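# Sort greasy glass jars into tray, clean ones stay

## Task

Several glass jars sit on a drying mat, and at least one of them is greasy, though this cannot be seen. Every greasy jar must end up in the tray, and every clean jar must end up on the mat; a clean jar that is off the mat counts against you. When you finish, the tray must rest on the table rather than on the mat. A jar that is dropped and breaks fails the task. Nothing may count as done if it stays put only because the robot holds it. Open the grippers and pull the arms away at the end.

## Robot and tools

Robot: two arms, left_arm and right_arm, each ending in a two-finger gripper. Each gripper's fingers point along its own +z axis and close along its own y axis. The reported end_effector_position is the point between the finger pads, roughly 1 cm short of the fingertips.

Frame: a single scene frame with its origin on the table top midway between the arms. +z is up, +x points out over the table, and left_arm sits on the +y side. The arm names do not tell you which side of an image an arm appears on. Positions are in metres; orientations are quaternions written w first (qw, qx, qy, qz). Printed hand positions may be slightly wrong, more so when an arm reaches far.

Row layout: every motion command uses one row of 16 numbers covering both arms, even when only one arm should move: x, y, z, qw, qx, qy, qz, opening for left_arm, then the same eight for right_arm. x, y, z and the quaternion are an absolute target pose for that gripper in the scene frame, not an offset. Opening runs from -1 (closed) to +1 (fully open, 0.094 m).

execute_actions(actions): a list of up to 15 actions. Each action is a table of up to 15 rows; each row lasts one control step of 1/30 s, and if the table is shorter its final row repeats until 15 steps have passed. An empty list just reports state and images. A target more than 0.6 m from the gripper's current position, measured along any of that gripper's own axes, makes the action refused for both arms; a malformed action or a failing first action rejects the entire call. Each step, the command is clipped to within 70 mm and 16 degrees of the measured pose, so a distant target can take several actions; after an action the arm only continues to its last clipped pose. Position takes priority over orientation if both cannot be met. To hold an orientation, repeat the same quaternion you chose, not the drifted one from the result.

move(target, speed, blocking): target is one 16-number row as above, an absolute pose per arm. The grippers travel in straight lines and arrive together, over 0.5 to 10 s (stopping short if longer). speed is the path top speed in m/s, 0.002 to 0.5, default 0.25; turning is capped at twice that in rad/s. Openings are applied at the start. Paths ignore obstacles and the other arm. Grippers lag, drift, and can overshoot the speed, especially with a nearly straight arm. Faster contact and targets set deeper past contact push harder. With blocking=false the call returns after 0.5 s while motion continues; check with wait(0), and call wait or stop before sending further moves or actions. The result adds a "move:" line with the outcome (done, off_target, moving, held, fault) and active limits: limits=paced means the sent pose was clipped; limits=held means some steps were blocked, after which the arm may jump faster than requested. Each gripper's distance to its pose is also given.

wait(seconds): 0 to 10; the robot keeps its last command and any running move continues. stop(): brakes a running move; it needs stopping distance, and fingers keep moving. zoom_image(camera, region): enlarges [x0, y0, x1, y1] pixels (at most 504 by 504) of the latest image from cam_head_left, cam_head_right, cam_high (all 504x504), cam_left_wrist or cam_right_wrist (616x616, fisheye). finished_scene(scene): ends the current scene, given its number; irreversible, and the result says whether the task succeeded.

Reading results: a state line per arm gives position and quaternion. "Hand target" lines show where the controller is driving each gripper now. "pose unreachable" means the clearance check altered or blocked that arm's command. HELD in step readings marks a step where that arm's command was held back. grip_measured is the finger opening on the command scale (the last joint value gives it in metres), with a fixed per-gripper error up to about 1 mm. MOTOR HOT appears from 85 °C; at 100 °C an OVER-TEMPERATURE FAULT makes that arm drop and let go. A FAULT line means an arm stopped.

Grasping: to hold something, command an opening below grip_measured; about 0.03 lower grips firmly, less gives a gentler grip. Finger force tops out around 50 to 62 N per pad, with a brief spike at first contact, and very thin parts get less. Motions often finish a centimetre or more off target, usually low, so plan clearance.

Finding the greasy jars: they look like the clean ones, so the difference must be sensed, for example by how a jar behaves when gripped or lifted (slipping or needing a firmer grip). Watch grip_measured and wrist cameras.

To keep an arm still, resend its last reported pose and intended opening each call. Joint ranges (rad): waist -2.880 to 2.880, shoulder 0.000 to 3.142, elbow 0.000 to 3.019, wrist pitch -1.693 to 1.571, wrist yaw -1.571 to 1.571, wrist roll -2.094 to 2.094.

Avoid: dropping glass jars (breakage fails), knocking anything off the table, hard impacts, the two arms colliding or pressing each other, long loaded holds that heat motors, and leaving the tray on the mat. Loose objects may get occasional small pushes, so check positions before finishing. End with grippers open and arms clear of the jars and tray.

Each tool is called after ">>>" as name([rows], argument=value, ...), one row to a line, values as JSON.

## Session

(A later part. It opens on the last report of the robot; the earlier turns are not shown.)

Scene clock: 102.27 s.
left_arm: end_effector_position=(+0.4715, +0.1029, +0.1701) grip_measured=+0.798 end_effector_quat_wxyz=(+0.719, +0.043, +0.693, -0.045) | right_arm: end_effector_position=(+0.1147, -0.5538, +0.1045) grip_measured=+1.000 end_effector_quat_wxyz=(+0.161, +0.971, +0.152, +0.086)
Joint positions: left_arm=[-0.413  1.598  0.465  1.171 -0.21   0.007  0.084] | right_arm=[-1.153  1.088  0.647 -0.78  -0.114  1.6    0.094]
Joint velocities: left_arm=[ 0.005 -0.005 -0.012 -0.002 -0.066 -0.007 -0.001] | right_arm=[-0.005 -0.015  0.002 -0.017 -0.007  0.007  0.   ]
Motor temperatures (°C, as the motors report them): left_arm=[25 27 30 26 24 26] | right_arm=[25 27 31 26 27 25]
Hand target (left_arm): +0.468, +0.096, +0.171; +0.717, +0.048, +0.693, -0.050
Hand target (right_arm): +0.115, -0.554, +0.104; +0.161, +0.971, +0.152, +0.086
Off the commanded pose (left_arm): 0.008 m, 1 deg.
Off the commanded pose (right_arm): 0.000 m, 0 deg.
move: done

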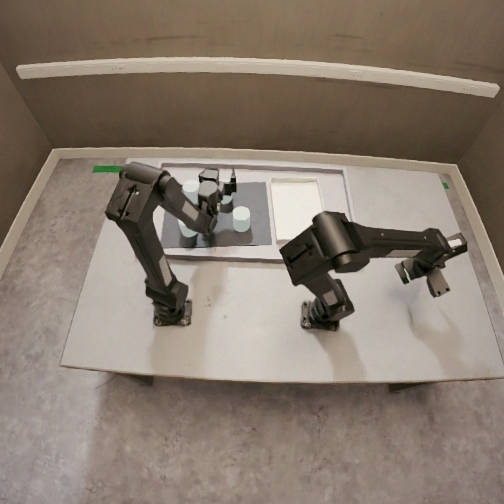

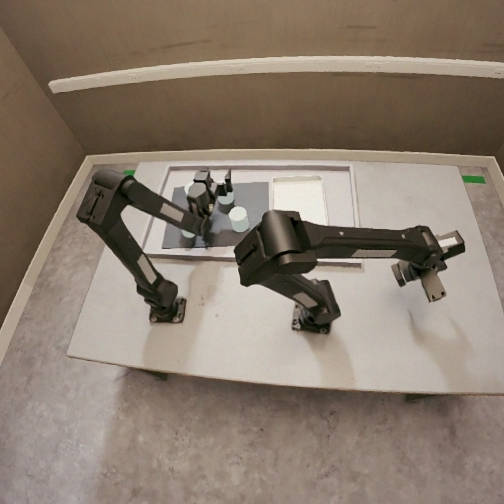

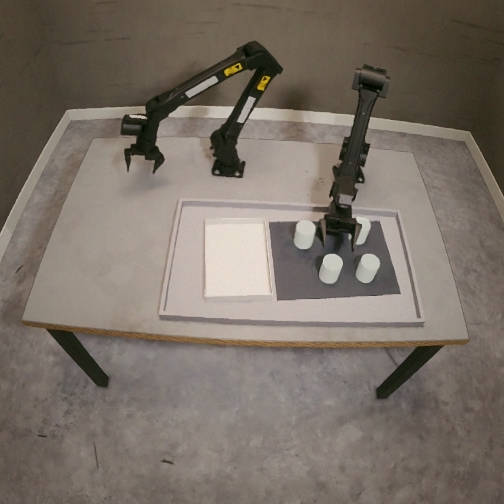

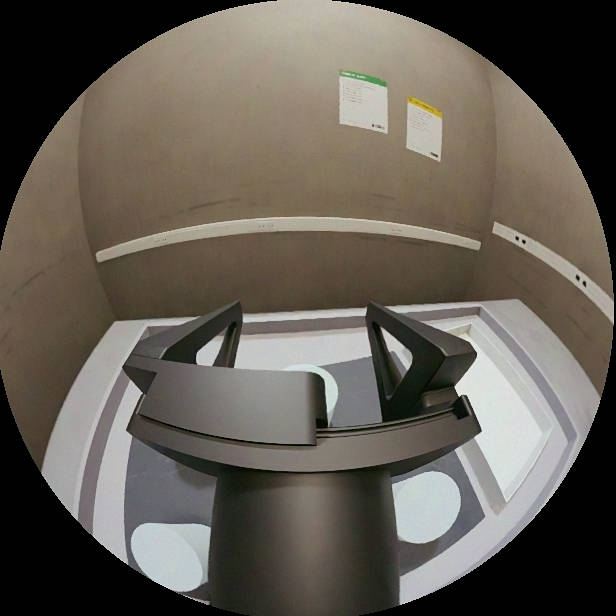

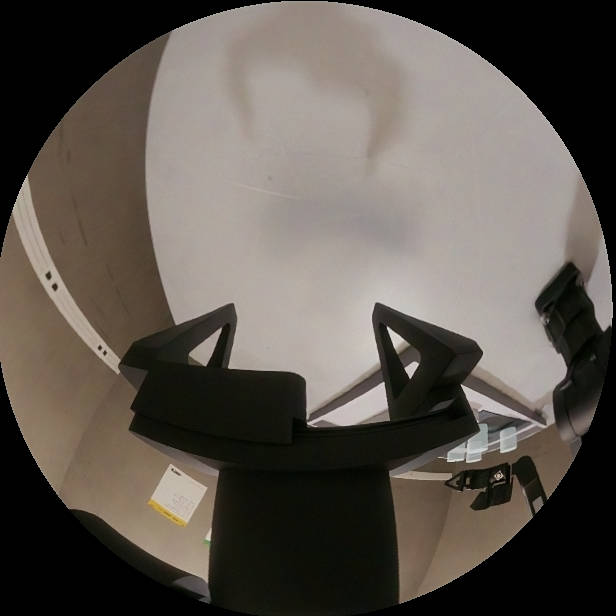

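>>> move(target=[0.47,0.232,0.18,0,0,1,0,0.8,0.1147,-0.5538,0.1045,0.161,0.971,0.152,0.086,1], speed=0.4)

>>> move(target=[0.467,0.230,0.105,0,0,1,0,0.8,0.1147,-0.5538,0.1045,0.161,0.971,0.152,0.086,1], speed=0.15)

Scene clock: 104.90 s.
left_arm: end_effector_position=(+0.4515, +0.2267, +0.1671) grip_measured=+0.798 end_effector_quat_wxyz=(-0.018, +0.010, +1.000, -0.008) | right_arm: end_effector_position=(+0.1147, -0.5538, +0.1045) grip_measured=+1.000 end_effector_quat_wxyz=(+0.161, +0.971, +0.152, +0.086)
Joint positions: left_arm=[-0.089  1.614  1.368 -1.36   0.016  0.01   0.084] | right_arm=[-1.153  1.088  0.647 -0.78  -0.114  1.6    0.094]
Joint velocities: left_arm=[-0.015 -0.015 -0.007 -0.012  0.037 -0.022 -0.   ] | right_arm=[-0.015  0.005  0.007  0.002  0.007 -0.051  0.   ]
Motor temperatures (°C, as the motors report them): left_arm=[25 27 31 26 24 26] | right_arm=[25 27 31 26 27 25]
Hand target (left_arm): +0.466, +0.233, +0.183; -0.001, +0.008, +1.000, -0.007
Hand target (right_arm): +0.115, -0.554, +0.104; +0.161, +0.971, +0.152, +0.086
Off the commanded pose (left_arm): 0.023 m, 3 deg.
Off the commanded pose (right_arm): 0.000 m, 0 deg.
move: off_target (left_arm)

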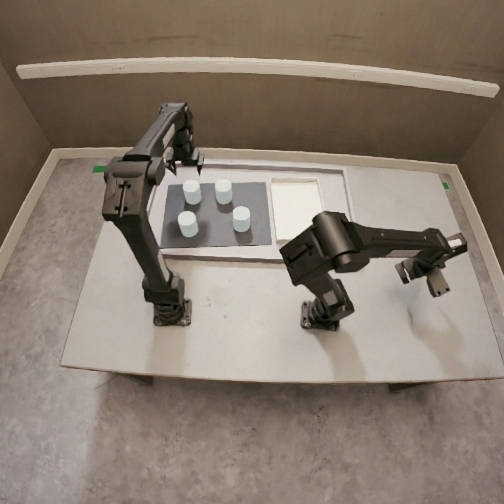

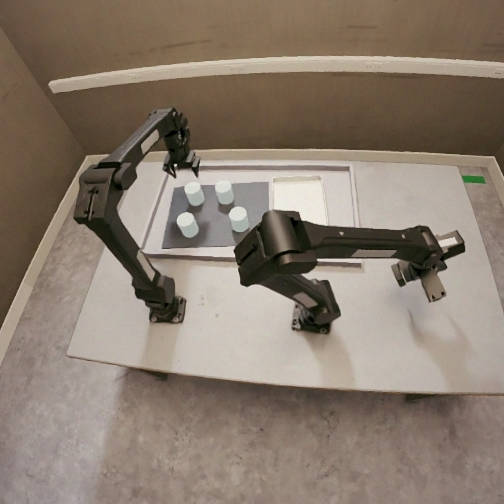

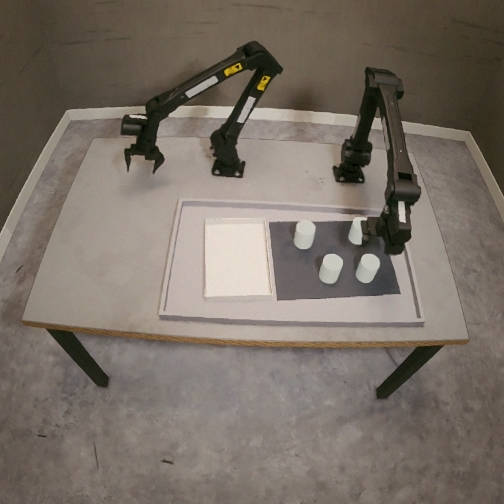

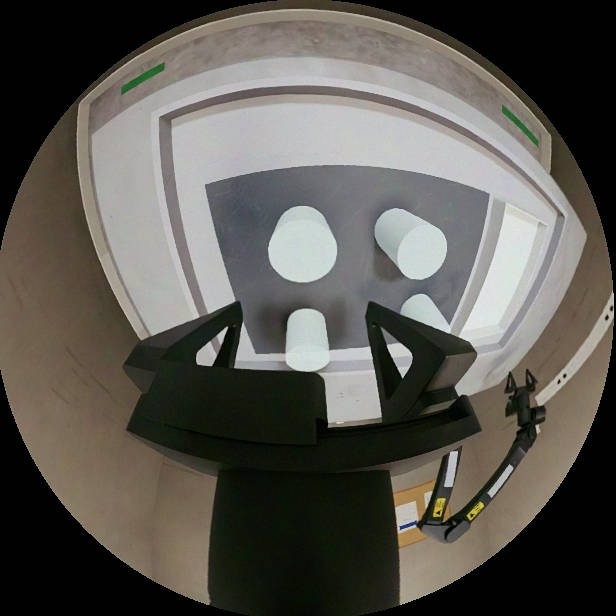

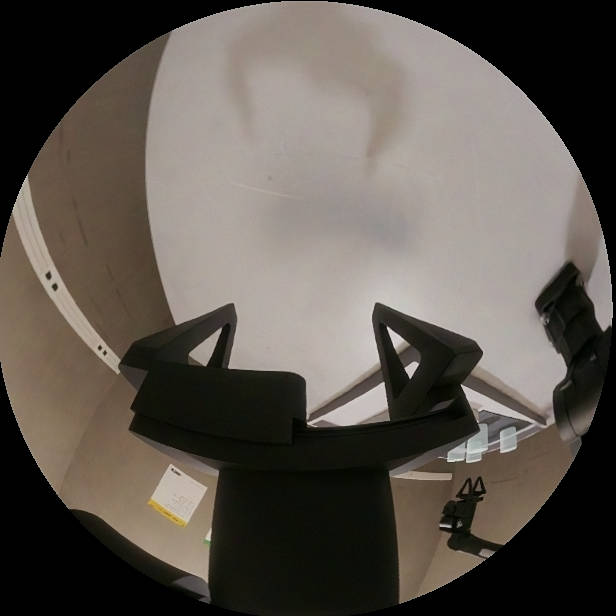

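Scene clock: 105.73 s.
left_arm: end_effector_position=(+0.4640, +0.2289, +0.1047) grip_measured=+0.798 end_effector_quat_wxyz=(-0.007, +0.005, +1.000, -0.001) | right_arm: end_effector_position=(+0.1147, -0.5538, +0.1045) grip_measured=+1.000 end_effector_quat_wxyz=(+0.161, +0.971, +0.152, +0.086)
Joint positions: left_arm=[-0.089  1.683  1.283 -1.184  0.002 -0.001  0.084] | right_arm=[-1.153  1.088  0.647 -0.78  -0.114  1.6    0.094]
Joint velocities: left_arm=[-0.015  0.024 -0.017 -0.007  0.007 -0.037  0.   ] | right_arm=[ 0.005 -0.015  0.002 -0.027 -0.081  0.051  0.   ]
Motor temperatures (°C, as the motors report them): left_arm=[25 27 31 26 24 26] | right_arm=[25 27 31 26 27 25]
Hand target (left_arm): +0.468, +0.230, +0.105; +0.000, +0.000, +1.000, +0.000
Hand target (right_arm): +0.115, -0.554, +0.104; +0.161, +0.971, +0.152, +0.086
Off the commanded pose (left_arm): 0.003 m, 1 deg.
Off the commanded pose (right_arm): 0.000 m, 0 deg.
move: done

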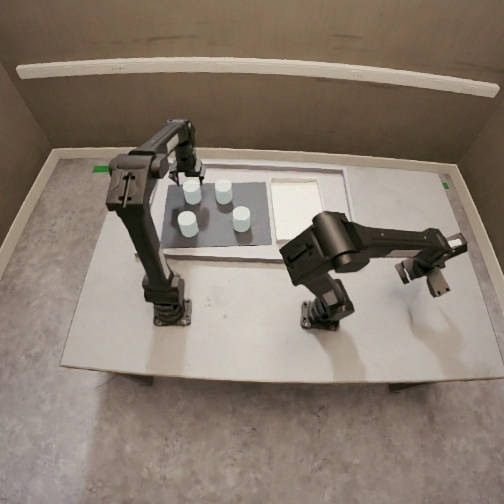

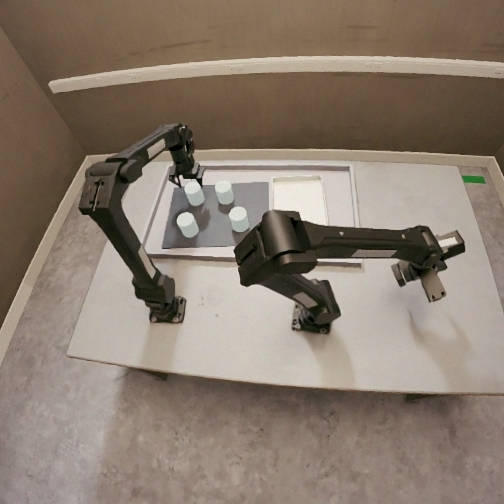

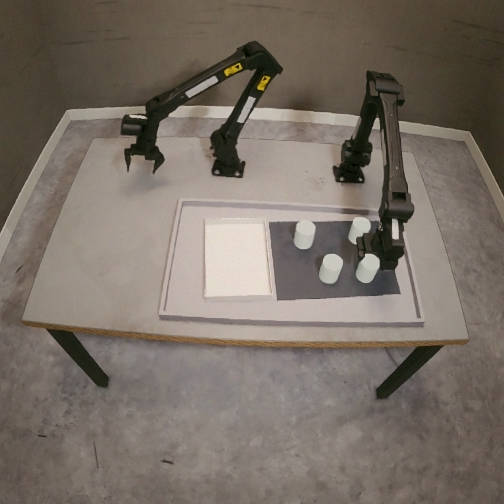

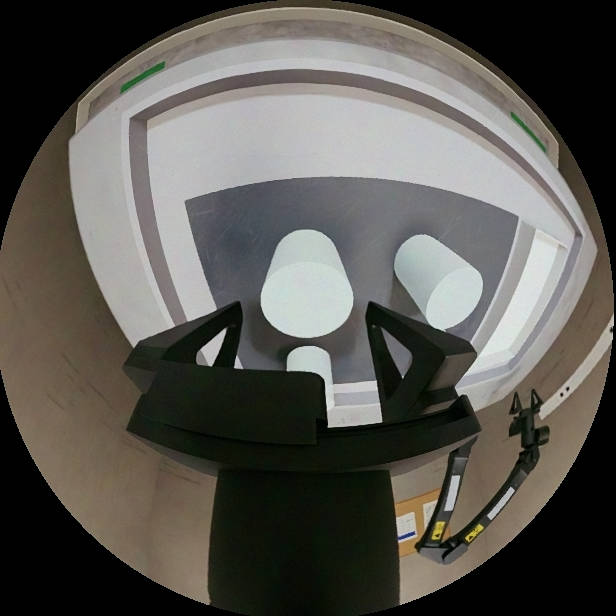

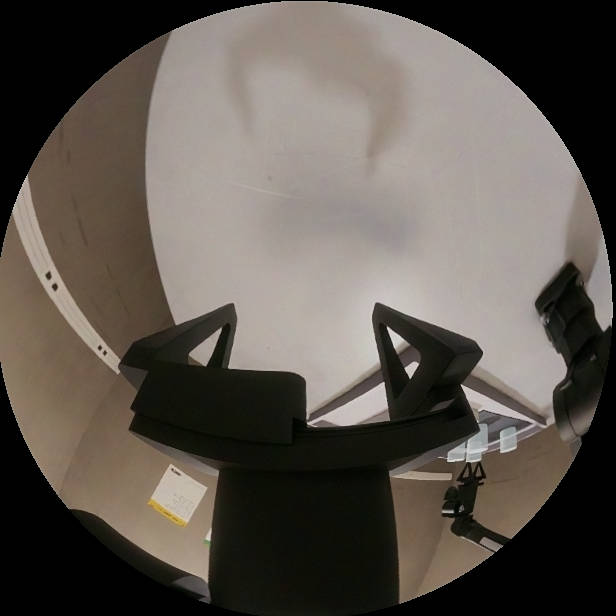

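>>> move(target=[0.467,0.228,0.044,0,0,1,0,0.8,0.1147,-0.5538,0.1045,0.161,0.971,0.152,0.086,1], speed=0.1)

Scene clock: 106.77 s.
left_arm: end_effector_position=(+0.4649, +0.2289, +0.0466) grip_measured=+0.798 end_effector_quat_wxyz=(-0.003, +0.003, +1.000, -0.001) | right_arm: end_effector_position=(+0.1147, -0.5538, +0.1045) grip_measured=+1.000 end_effector_quat_wxyz=(+0.161, +0.971, +0.152, +0.086)
Joint positions: left_arm=[-0.089  1.751  1.204 -1.03   0.002 -0.005  0.084] | right_arm=[-1.153  1.088  0.647 -0.78  -0.114  1.6    0.094]
Joint velocities: left_arm=[-0.015 -0.024  0.002  0.002 -0.007 -0.022  0.   ] | right_arm=[ 0.005 -0.005  0.007 -0.017  0.022 -0.022  0.   ]
Motor temperatures (°C, as the motors report them): left_arm=[25 27 31 26 24 26] | right_arm=[25 27 31 26 27 25]
Hand target (left_arm): +0.468, +0.228, +0.044; -0.000, -0.000, +1.000, +0.000
Hand target (right_arm): +0.115, -0.554, +0.104; +0.161, +0.971, +0.152, +0.086
Off the commanded pose (left_arm): 0.003 m, 0 deg.
Off the commanded pose (right_arm): 0.000 m, 0 deg.
move: done

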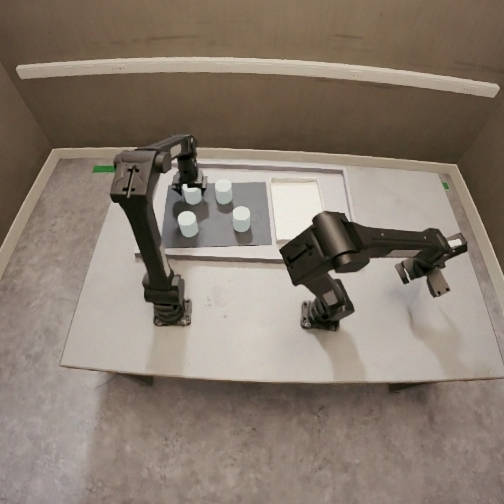

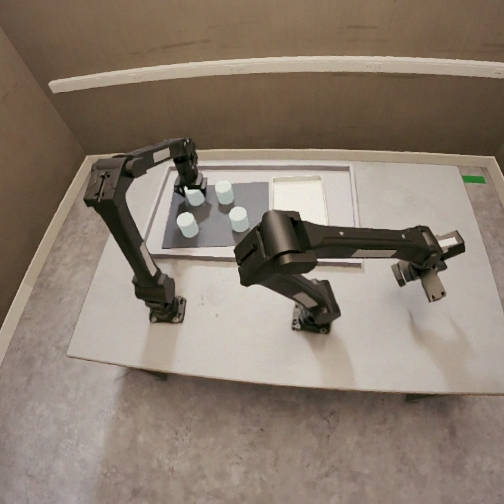

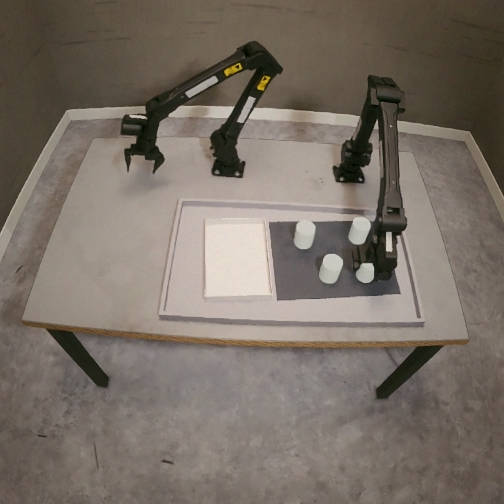

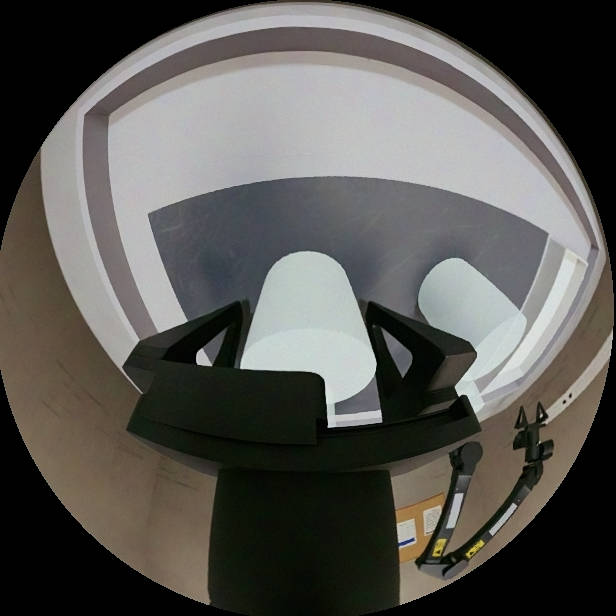

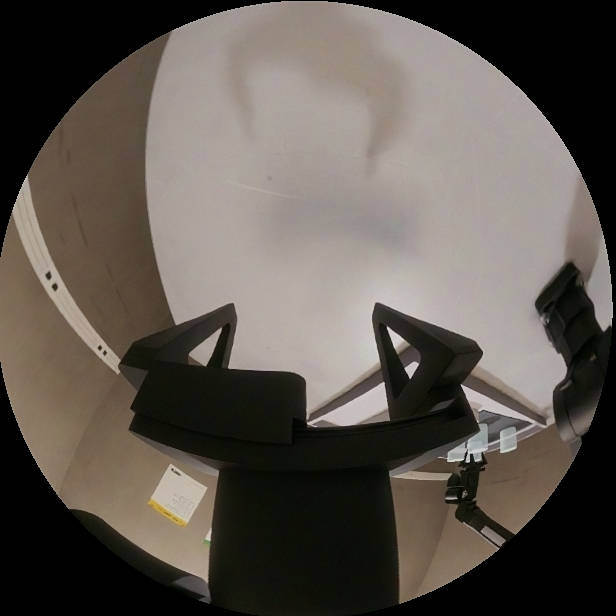

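>>> execute_actions([
  [[0.467,0.228,0.044,0,0,1,0,0.38,0.1147,-0.5538,0.1045,0.161,0.971,0.152,0.086,1]],
  [[0.467,0.228,0.044,0,0,1,0,0.36,0.1147,-0.5538,0.1045,0.161,0.971,0.152,0.086,1],[0.467,0.228,0.044,0,0,1,0,0.35,0.1147,-0.5538,0.1045,0.161,0.971,0.152,0.086,1],[0.467,0.228,0.044,0,0,1,0,0.34,0.1147,-0.5538,0.1045,0.161,0.971,0.152,0.086,1],[0.467,0.228,0.044,0,0,1,0,0.33,0.1147,-0.5538,0.1045,0.161,0.971,0.152,0.086,1],[0.467,0.228,0.044,0,0,1,0,0.32,0.1147,-0.5538,0.1045,0.161,0.971,0.152,0.086,1],[0.467,0.228,0.044,0,0,1,0,0.30,0.1147,-0.5538,0.1045,0.161,0.971,0.152,0.086,1],[0.467,0.228,0.044,0,0,1,0,0.28,0.1147,-0.5538,0.1045,0.161,0.971,0.152,0.086,1]],
  [[0.467,0.228,0.044,0,0,1,0,0.336,0.1147,-0.5538,0.1045,0.161,0.971,0.152,0.086,1]],
  [[0.467,0.228,0.041,0,0,1,0,0.336,0.1147,-0.5538,0.1045,0.161,0.971,0.152,0.086,1]],
  [[0.467,0.228,0.037,0,0,1,0,0.336,0.1147,-0.5538,0.1045,0.161,0.971,0.152,0.086,1]],
  [[0.467,0.228,0.033,0,0,1,0,0.336,0.1147,-0.5538,0.1045,0.161,0.971,0.152,0.086,1]],
  [[0.467,0.228,0.029,0,0,1,0,0.336,0.1147,-0.5538,0.1045,0.161,0.971,0.152,0.086,1]],
  [[0.467,0.228,0.025,0,0,1,0,0.336,0.1147,-0.5538,0.1045,0.161,0.971,0.152,0.086,1]],
])

Scene clock: 111.07 s.
left_arm: end_effector_position=(+0.4690, +0.2289, +0.0423) grip_measured=+0.337 end_effector_quat_wxyz=(+0.011, +0.002, +1.000, -0.001) | right_arm: end_effector_position=(+0.1147, -0.5538, +0.1045) grip_measured=+1.000 end_effector_quat_wxyz=(+0.161, +0.971, +0.152, +0.086)
Joint positions: left_arm=[-0.089  1.751  1.191 -0.99   0.002 -0.006  0.063] | right_arm=[-1.153  1.088  0.647 -0.78  -0.114  1.6    0.094]
Joint velocities: left_arm=[-0.005 -0.015 -0.002  0.012 -0.051  0.022  0.001] | right_arm=[ 0.015  0.005  0.007 -0.007  0.066 -0.007  0.   ]
Motor temperatures (°C, as the motors report them): left_arm=[25 27 31 26 24 26] | right_arm=[25 27 31 26 27 25]
Hand target (left_arm): +0.467, +0.228, +0.025; -0.000, +0.000, +1.000, -0.000
Hand target (right_arm): +0.115, -0.554, +0.104; +0.161, +0.971, +0.152, +0.086
Off the commanded pose (left_arm): 0.017 m, 1 deg.
Off the commanded pose (right_arm): 0.000 m, 0 deg.
Step readings (end_effector_position; steps 1 to 15: 1st action; 16 to 30: 2nd action; 31 to 45: 3rd action; 46 to 60: 4th action; 61 to 75: 5th action; 76 to 90: 6th action; 91 to 105: 7th action; 106 to 120: 8th action):
0: left_arm (+0.4649, +0.2289, +0.0466) | right_arm (+0.1147, -0.5538, +0.1045)
1: left_arm (+0.4649, +0.2289, +0.0466) | right_arm (+0.1147, -0.5538, +0.1045)
2: left_arm (+0.4649, +0.2289, +0.0466) | right_arm (+0.1147, -0.5538, +0.1045)
4: left_arm (+0.4649, +0.2289, +0.0466) | right_arm (+0.1147, -0.5538, +0.1045)
8: left_arm (+0.4649, +0.2289, +0.0466) | right_arm (+0.1147, -0.5538, +0.1045)
15: left_arm (+0.4649, +0.2289, +0.0466) | right_arm (+0.1147, -0.5538, +0.1045)
16: left_arm (+0.4649, +0.2289, +0.0466) | right_arm (+0.1147, -0.5538, +0.1045)
17: left_arm (+0.4649, +0.2289, +0.0466) | right_arm (+0.1147, -0.5538, +0.1045)
19: left_arm (+0.4649, +0.2289, +0.0466) | right_arm (+0.1147, -0.5538, +0.1045)
23: left_arm (+0.4650, +0.2289, +0.0466) | right_arm (+0.1147, -0.5538, +0.1045)
30: left_arm (+0.4650, +0.2289, +0.0466) | right_arm (+0.1147, -0.5538, +0.1045)
31: left_arm (+0.4650, +0.2289, +0.0466) | right_arm (+0.1147, -0.5538, +0.1045)
32: left_arm (+0.4650, +0.2289, +0.0466) | right_arm (+0.1147, -0.5538, +0.1045)
34: left_arm (+0.4650, +0.2289, +0.0466) | right_arm (+0.1147, -0.5538, +0.1045)
38: left_arm (+0.4650, +0.2289, +0.0466) | right_arm (+0.1147, -0.5538, +0.1045)
45: left_arm (+0.4650, +0.2289, +0.0466) | right_arm (+0.1147, -0.5538, +0.1045)
46: left_arm (+0.4651, +0.2289, +0.0465) | right_arm (+0.1147, -0.5538, +0.1045)
47: left_arm (+0.4652, +0.2289, +0.0463) | right_arm (+0.1147, -0.5538, +0.1045)
49: left_arm (+0.4652, +0.2289, +0.0463) | right_arm (+0.1147, -0.5538, +0.1045)
53: left_arm (+0.4652, +0.2289, +0.0463) | right_arm (+0.1147, -0.5538, +0.1045)
60: left_arm (+0.4652, +0.2289, +0.0463) | right_arm (+0.1147, -0.5538, +0.1045)
61: left_arm (+0.4655, +0.2289, +0.0462) | right_arm (+0.1147, -0.5538, +0.1045)
62: left_arm (+0.4659, +0.2289, +0.0461) | right_arm (+0.1147, -0.5538, +0.1045)
64: left_arm (+0.4666, +0.2289, +0.0461) | right_arm (+0.1147, -0.5538, +0.1045)
68: left_arm (+0.4670, +0.2289, +0.0461) | right_arm (+0.1147, -0.5538, +0.1045)
75: left_arm (+0.4671, +0.2289, +0.0461) | right_arm (+0.1147, -0.5538, +0.1045)
76: left_arm (+0.4671, +0.2289, +0.0458) | right_arm (+0.1147, -0.5538, +0.1045)
77: left_arm (+0.4673, +0.2289, +0.0455) | right_arm (+0.1147, -0.5538, +0.1045)
79: left_arm (+0.4676, +0.2289, +0.0450) | right_arm (+0.1147, -0.5538, +0.1045)
83: left_arm (+0.4676, +0.2289, +0.0449) | right_arm (+0.1147, -0.5538, +0.1045)
90: left_arm (+0.4676, +0.2289, +0.0449) | right_arm (+0.1147, -0.5538, +0.1045)
91: left_arm (+0.4677, +0.2289, +0.0446) | right_arm (+0.1147, -0.5538, +0.1045)
92: left_arm (+0.4681, +0.2289, +0.0442) | right_arm (+0.1147, -0.5538, +0.1045)
94: left_arm (+0.4682, +0.2289, +0.0436) | right_arm (+0.1147, -0.5538, +0.1045)
98: left_arm (+0.4684, +0.2289, +0.0435) | right_arm (+0.1147, -0.5538, +0.1045)
105: left_arm (+0.4684, +0.2289, +0.0435) | right_arm (+0.1147, -0.5538, +0.1045)
106: left_arm (+0.4684, +0.2289, +0.0433) | right_arm (+0.1147, -0.5538, +0.1045)
107: left_arm (+0.4686, +0.2289, +0.0429) | right_arm (+0.1147, -0.5538, +0.1045)
109: left_arm (+0.4689, +0.2289, +0.0424) | right_arm (+0.1147, -0.5538, +0.1045)
113: left_arm (+0.4690, +0.2289, +0.0423) | right_arm (+0.1147, -0.5538, +0.1045)
120: end_effector_position above

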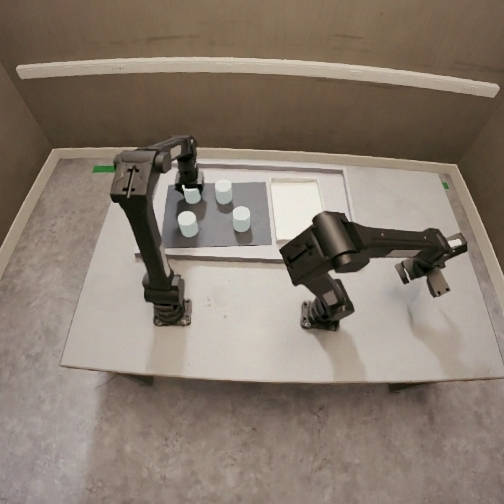

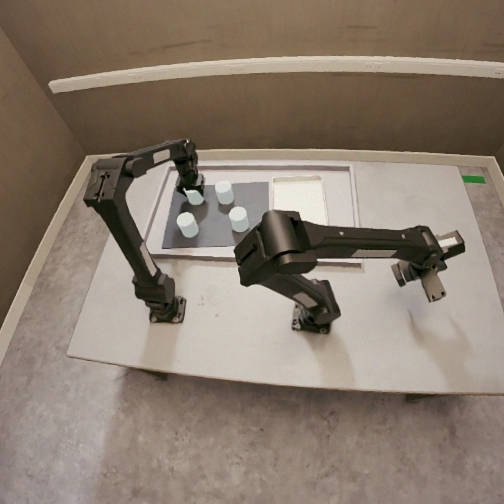

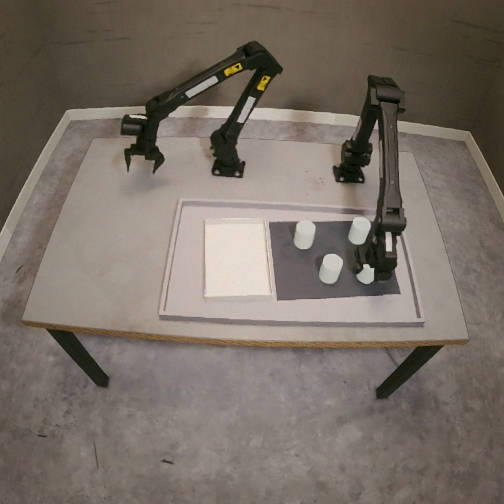

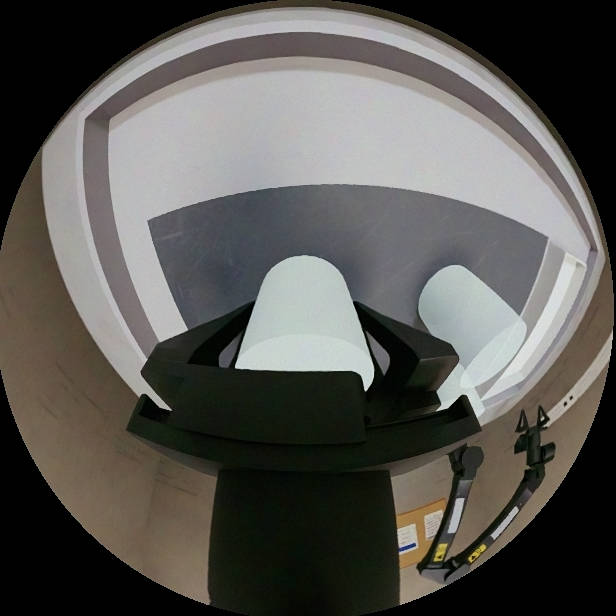

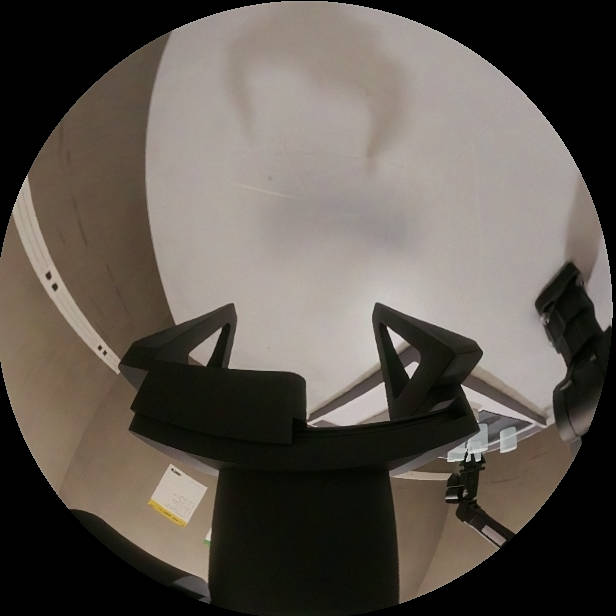

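>>> execute_actions([
  [[0.467,0.228,0.030,0,0,1,0,0.336,0.1147,-0.5538,0.1045,0.161,0.971,0.152,0.086,1],[0.467,0.228,0.035,0,0,1,0,0.336,0.1147,-0.5538,0.1045,0.161,0.971,0.152,0.086,1],[0.467,0.228,0.040,0,0,1,0,0.336,0.1147,-0.5538,0.1045,0.161,0.971,0.152,0.086,1],[0.467,0.228,0.045,0,0,1,0,0.336,0.1147,-0.5538,0.1045,0.161,0.971,0.152,0.086,1],[0.467,0.228,0.045,0,0,1,0,0.336,0.1147,-0.5538,0.1045,0.161,0.971,0.152,0.086,1],[0.467,0.228,0.045,0,0,1,0,0.336,0.1147,-0.5538,0.1045,0.161,0.971,0.152,0.086,1],[0.467,0.228,0.045,0,0,1,0,0.8,0.1147,-0.5538,0.1045,0.161,0.971,0.152,0.086,1]],
])

>>> move(target=[0.48,0.228,0.165,0,0,1,0,0.8,0.1147,-0.5538,0.1045,0.161,0.971,0.152,0.086,1], speed=0.2)

>>> move(target=[0.312,0.218,0.15,0,0,1,0,1,0.1147,-0.5538,0.1045,0.161,0.971,0.152,0.086,1], speed=0.2)

Scene clock: 111.97 s.
left_arm: end_effector_position=(+0.4637, +0.2289, +0.0422) grip_measured=+0.798 end_effector_quat_wxyz=(-0.000, +0.002, +1.000, -0.001) | right_arm: end_effector_position=(+0.1147, -0.5538, +0.1045) grip_measured=+1.000 end_effector_quat_wxyz=(+0.161, +0.971, +0.152, +0.086)
Joint positions: left_arm=[-0.089  1.751  1.191 -1.011  0.002 -0.006  0.084] | right_arm=[-1.153  1.088  0.647 -0.78  -0.114  1.6    0.094]
Joint velocities: left_arm=[ 0.005 -0.024  0.002  0.002 -0.066  0.081 -0.   ] | right_arm=[-0.005 -0.005 -0.017  0.007  0.022  0.007  0.   ]
Motor temperatures (°C, as the motors report them): left_arm=[25 27 31 26 24 26] | right_arm=[25 27 31 26 27 25]
Hand target (left_arm): +0.467, +0.228, +0.045; +0.000, -0.000, +1.000, -0.000
Hand target (right_arm): +0.115, -0.554, +0.104; +0.161, +0.971, +0.152, +0.086
Off the commanded pose (left_arm): 0.004 m, 0 deg.
Off the commanded pose (right_arm): 0.000 m, 0 deg.
Step readings (end_effector_position):
0: left_arm (+0.4690, +0.2289, +0.0423) | right_arm (+0.1147, -0.5538, +0.1045)
1: left_arm (+0.4690, +0.2289, +0.0423) | right_arm (+0.1147, -0.5538, +0.1045)
2: left_arm (+0.4690, +0.2289, +0.0423) | right_arm (+0.1147, -0.5538, +0.1045)
4: left_arm (+0.4678, +0.2289, +0.0423) | right_arm (+0.1147, -0.5538, +0.1045)
8: left_arm (+0.4645, +0.2289, +0.0422) | right_arm (+0.1147, -0.5538, +0.1045)
15: end_effector_position above

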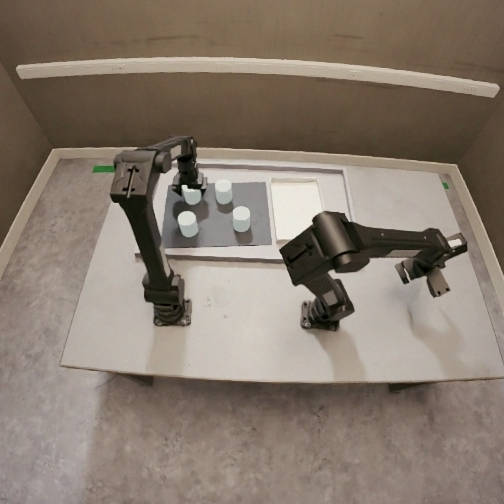

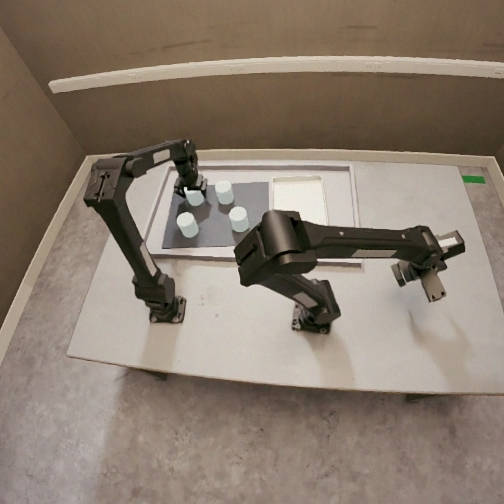

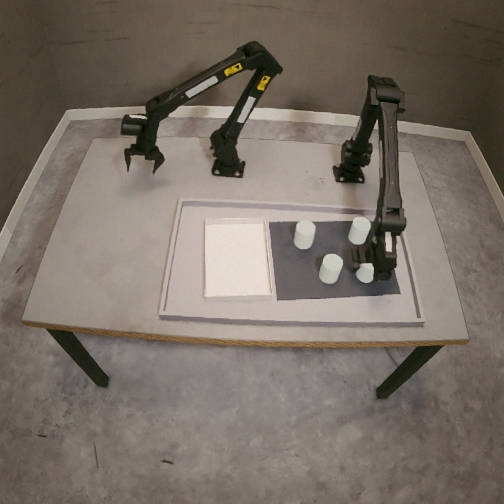

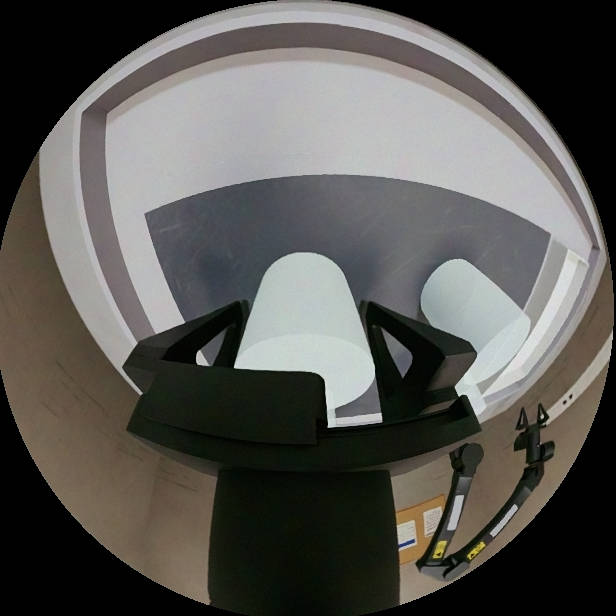

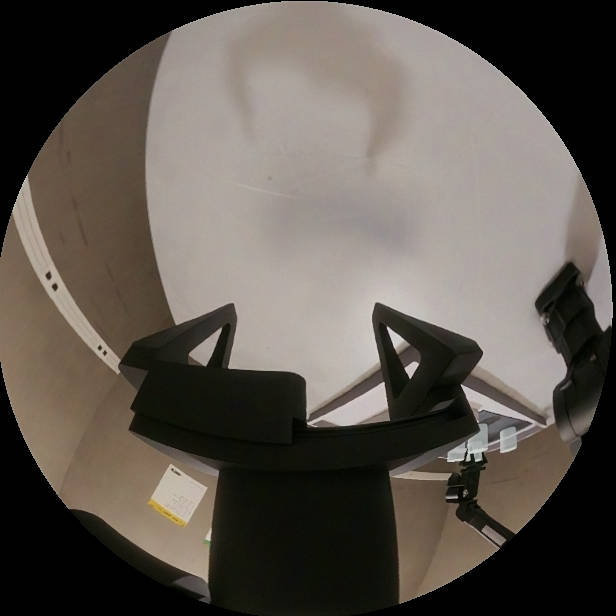

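Scene clock: 113.00 s.
left_arm: end_effector_position=(+0.4665, +0.2289, +0.1492) grip_measured=+0.798 end_effector_quat_wxyz=(-0.017, +0.002, +1.000, -0.001) | right_arm: end_effector_position=(+0.1147, -0.5538, +0.1045) grip_measured=+1.000 end_effector_quat_wxyz=(+0.161, +0.971, +0.152, +0.086)
Joint positions: left_arm=[-0.089  1.662  1.38  -1.322  0.002 -0.006  0.084] | right_arm=[-1.153  1.088  0.647 -0.78  -0.114  1.6    0.094]
Joint velocities: left_arm=[-0.015  0.005  0.007 -0.007  0.007  0.051  0.   ] | right_arm=[-0.015 -0.015  0.007 -0.017 -0.007  0.066  0.   ]
Motor temperatures (°C, as the motors report them): left_arm=[25 27 31 26 24 26] | right_arm=[25 27 31 26 27 25]
Hand target (left_arm): +0.477, +0.228, +0.166; +0.000, +0.000, +1.000, -0.000
Hand target (right_arm): +0.115, -0.554, +0.104; +0.161, +0.971, +0.152, +0.086
Off the commanded pose (left_arm): 0.021 m, 2 deg.
Off the commanded pose (right_arm): 0.000 m, 0 deg.
move: off_target (left_arm)

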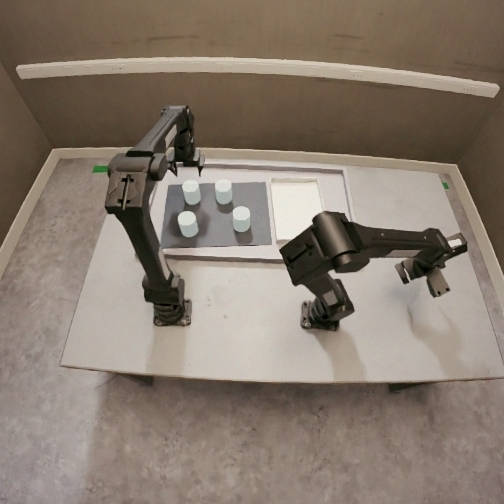

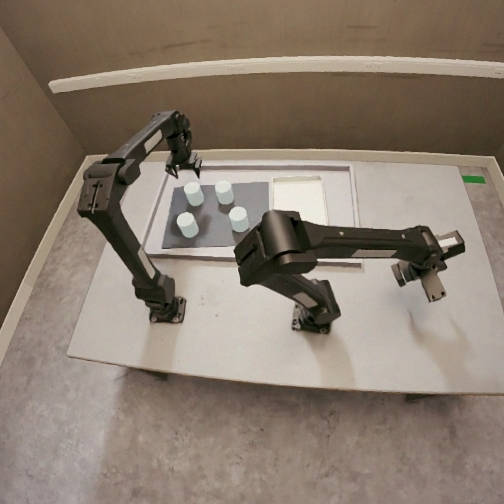

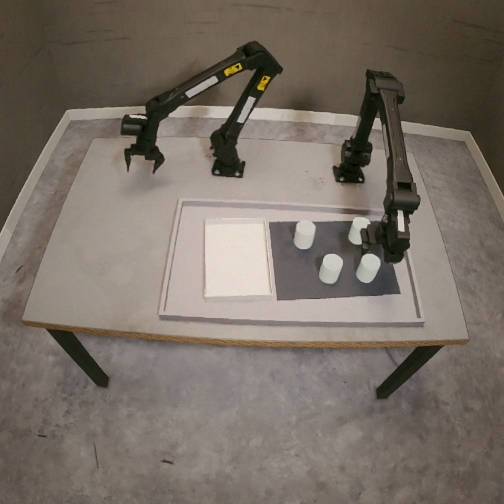

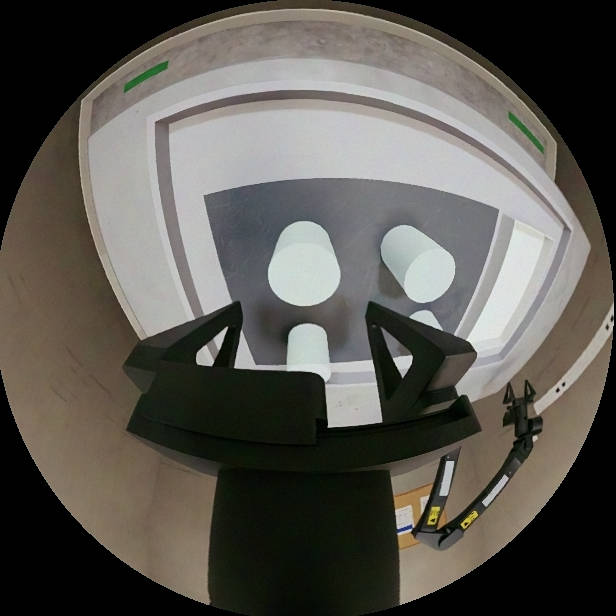

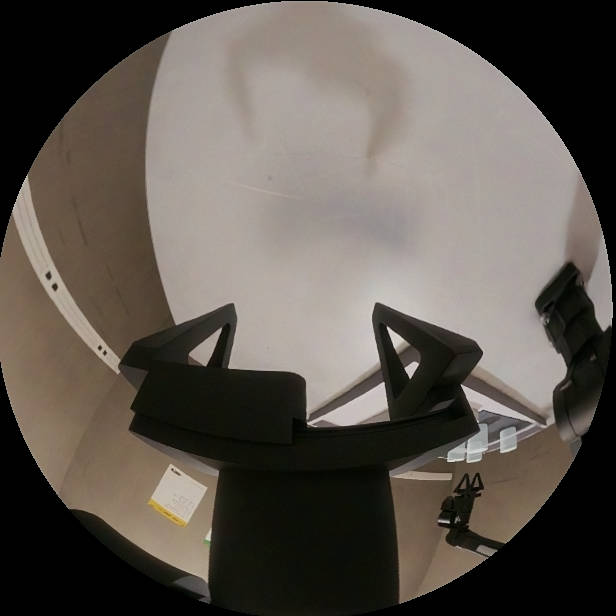

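Scene clock: 114.17 s.
left_arm: end_effector_position=(+0.3091, +0.2236, +0.1443) grip_measured=+1.000 end_effector_quat_wxyz=(-0.009, -0.003, +1.000, -0.001) | right_arm: end_effector_position=(+0.1147, -0.5538, +0.1045) grip_measured=+1.000 end_effector_quat_wxyz=(+0.161, +0.971, +0.152, +0.086)
Joint positions: left_arm=[-0.11   1.253  0.929 -1.266  0.002 -0.038  0.094] | right_arm=[-1.153  1.088  0.647 -0.78  -0.114  1.6    0.094]
Joint velocities: left_arm=[-0.005 -0.024 -0.007  0.002 -0.022 -0.022  0.   ] | right_arm=[-0.015 -0.024  0.002  0.002  0.022  0.051  0.   ]
Motor temperatures (°C, as the motors report them): left_arm=[25 27 31 26 24 26] | right_arm=[25 27 31 26 27 25]
Hand target (left_arm): +0.312, +0.219, +0.148; -0.000, +0.000, +1.000, -0.000
Hand target (right_arm): +0.115, -0.554, +0.104; +0.161, +0.971, +0.152, +0.086
Off the commanded pose (left_arm): 0.008 m, 1 deg.
Off the commanded pose (right_arm): 0.000 m, 0 deg.
move: done

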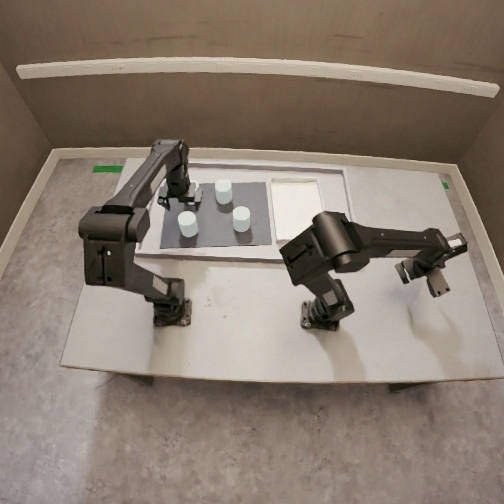

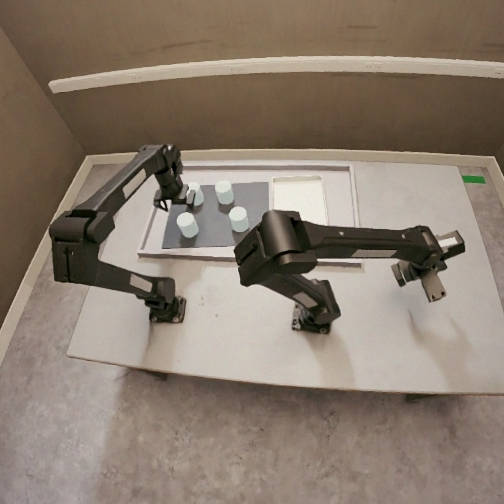

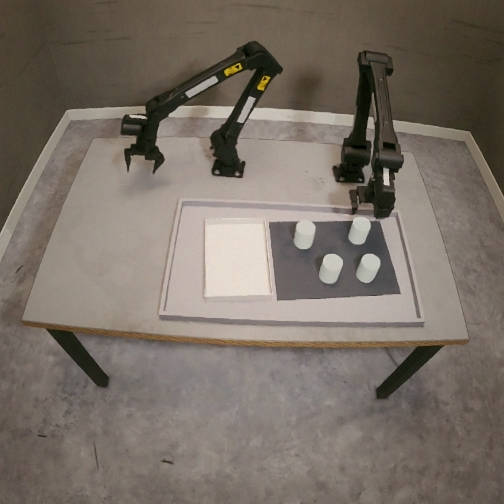

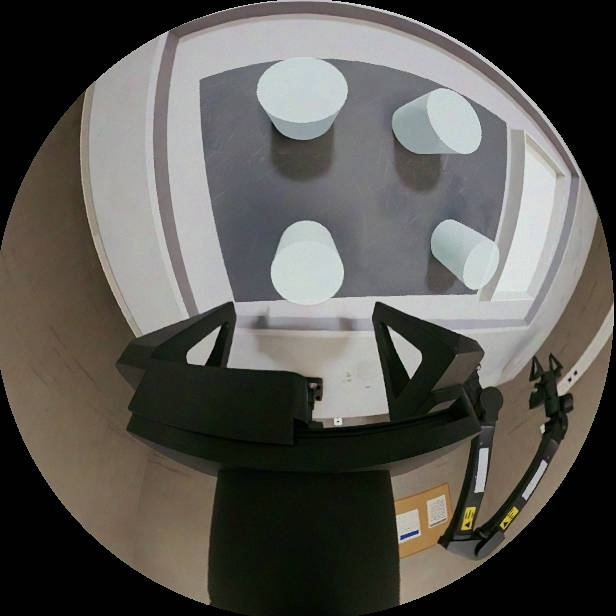

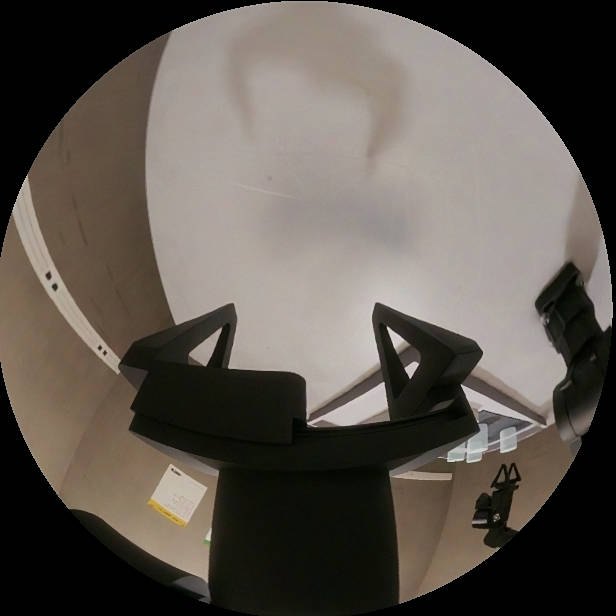

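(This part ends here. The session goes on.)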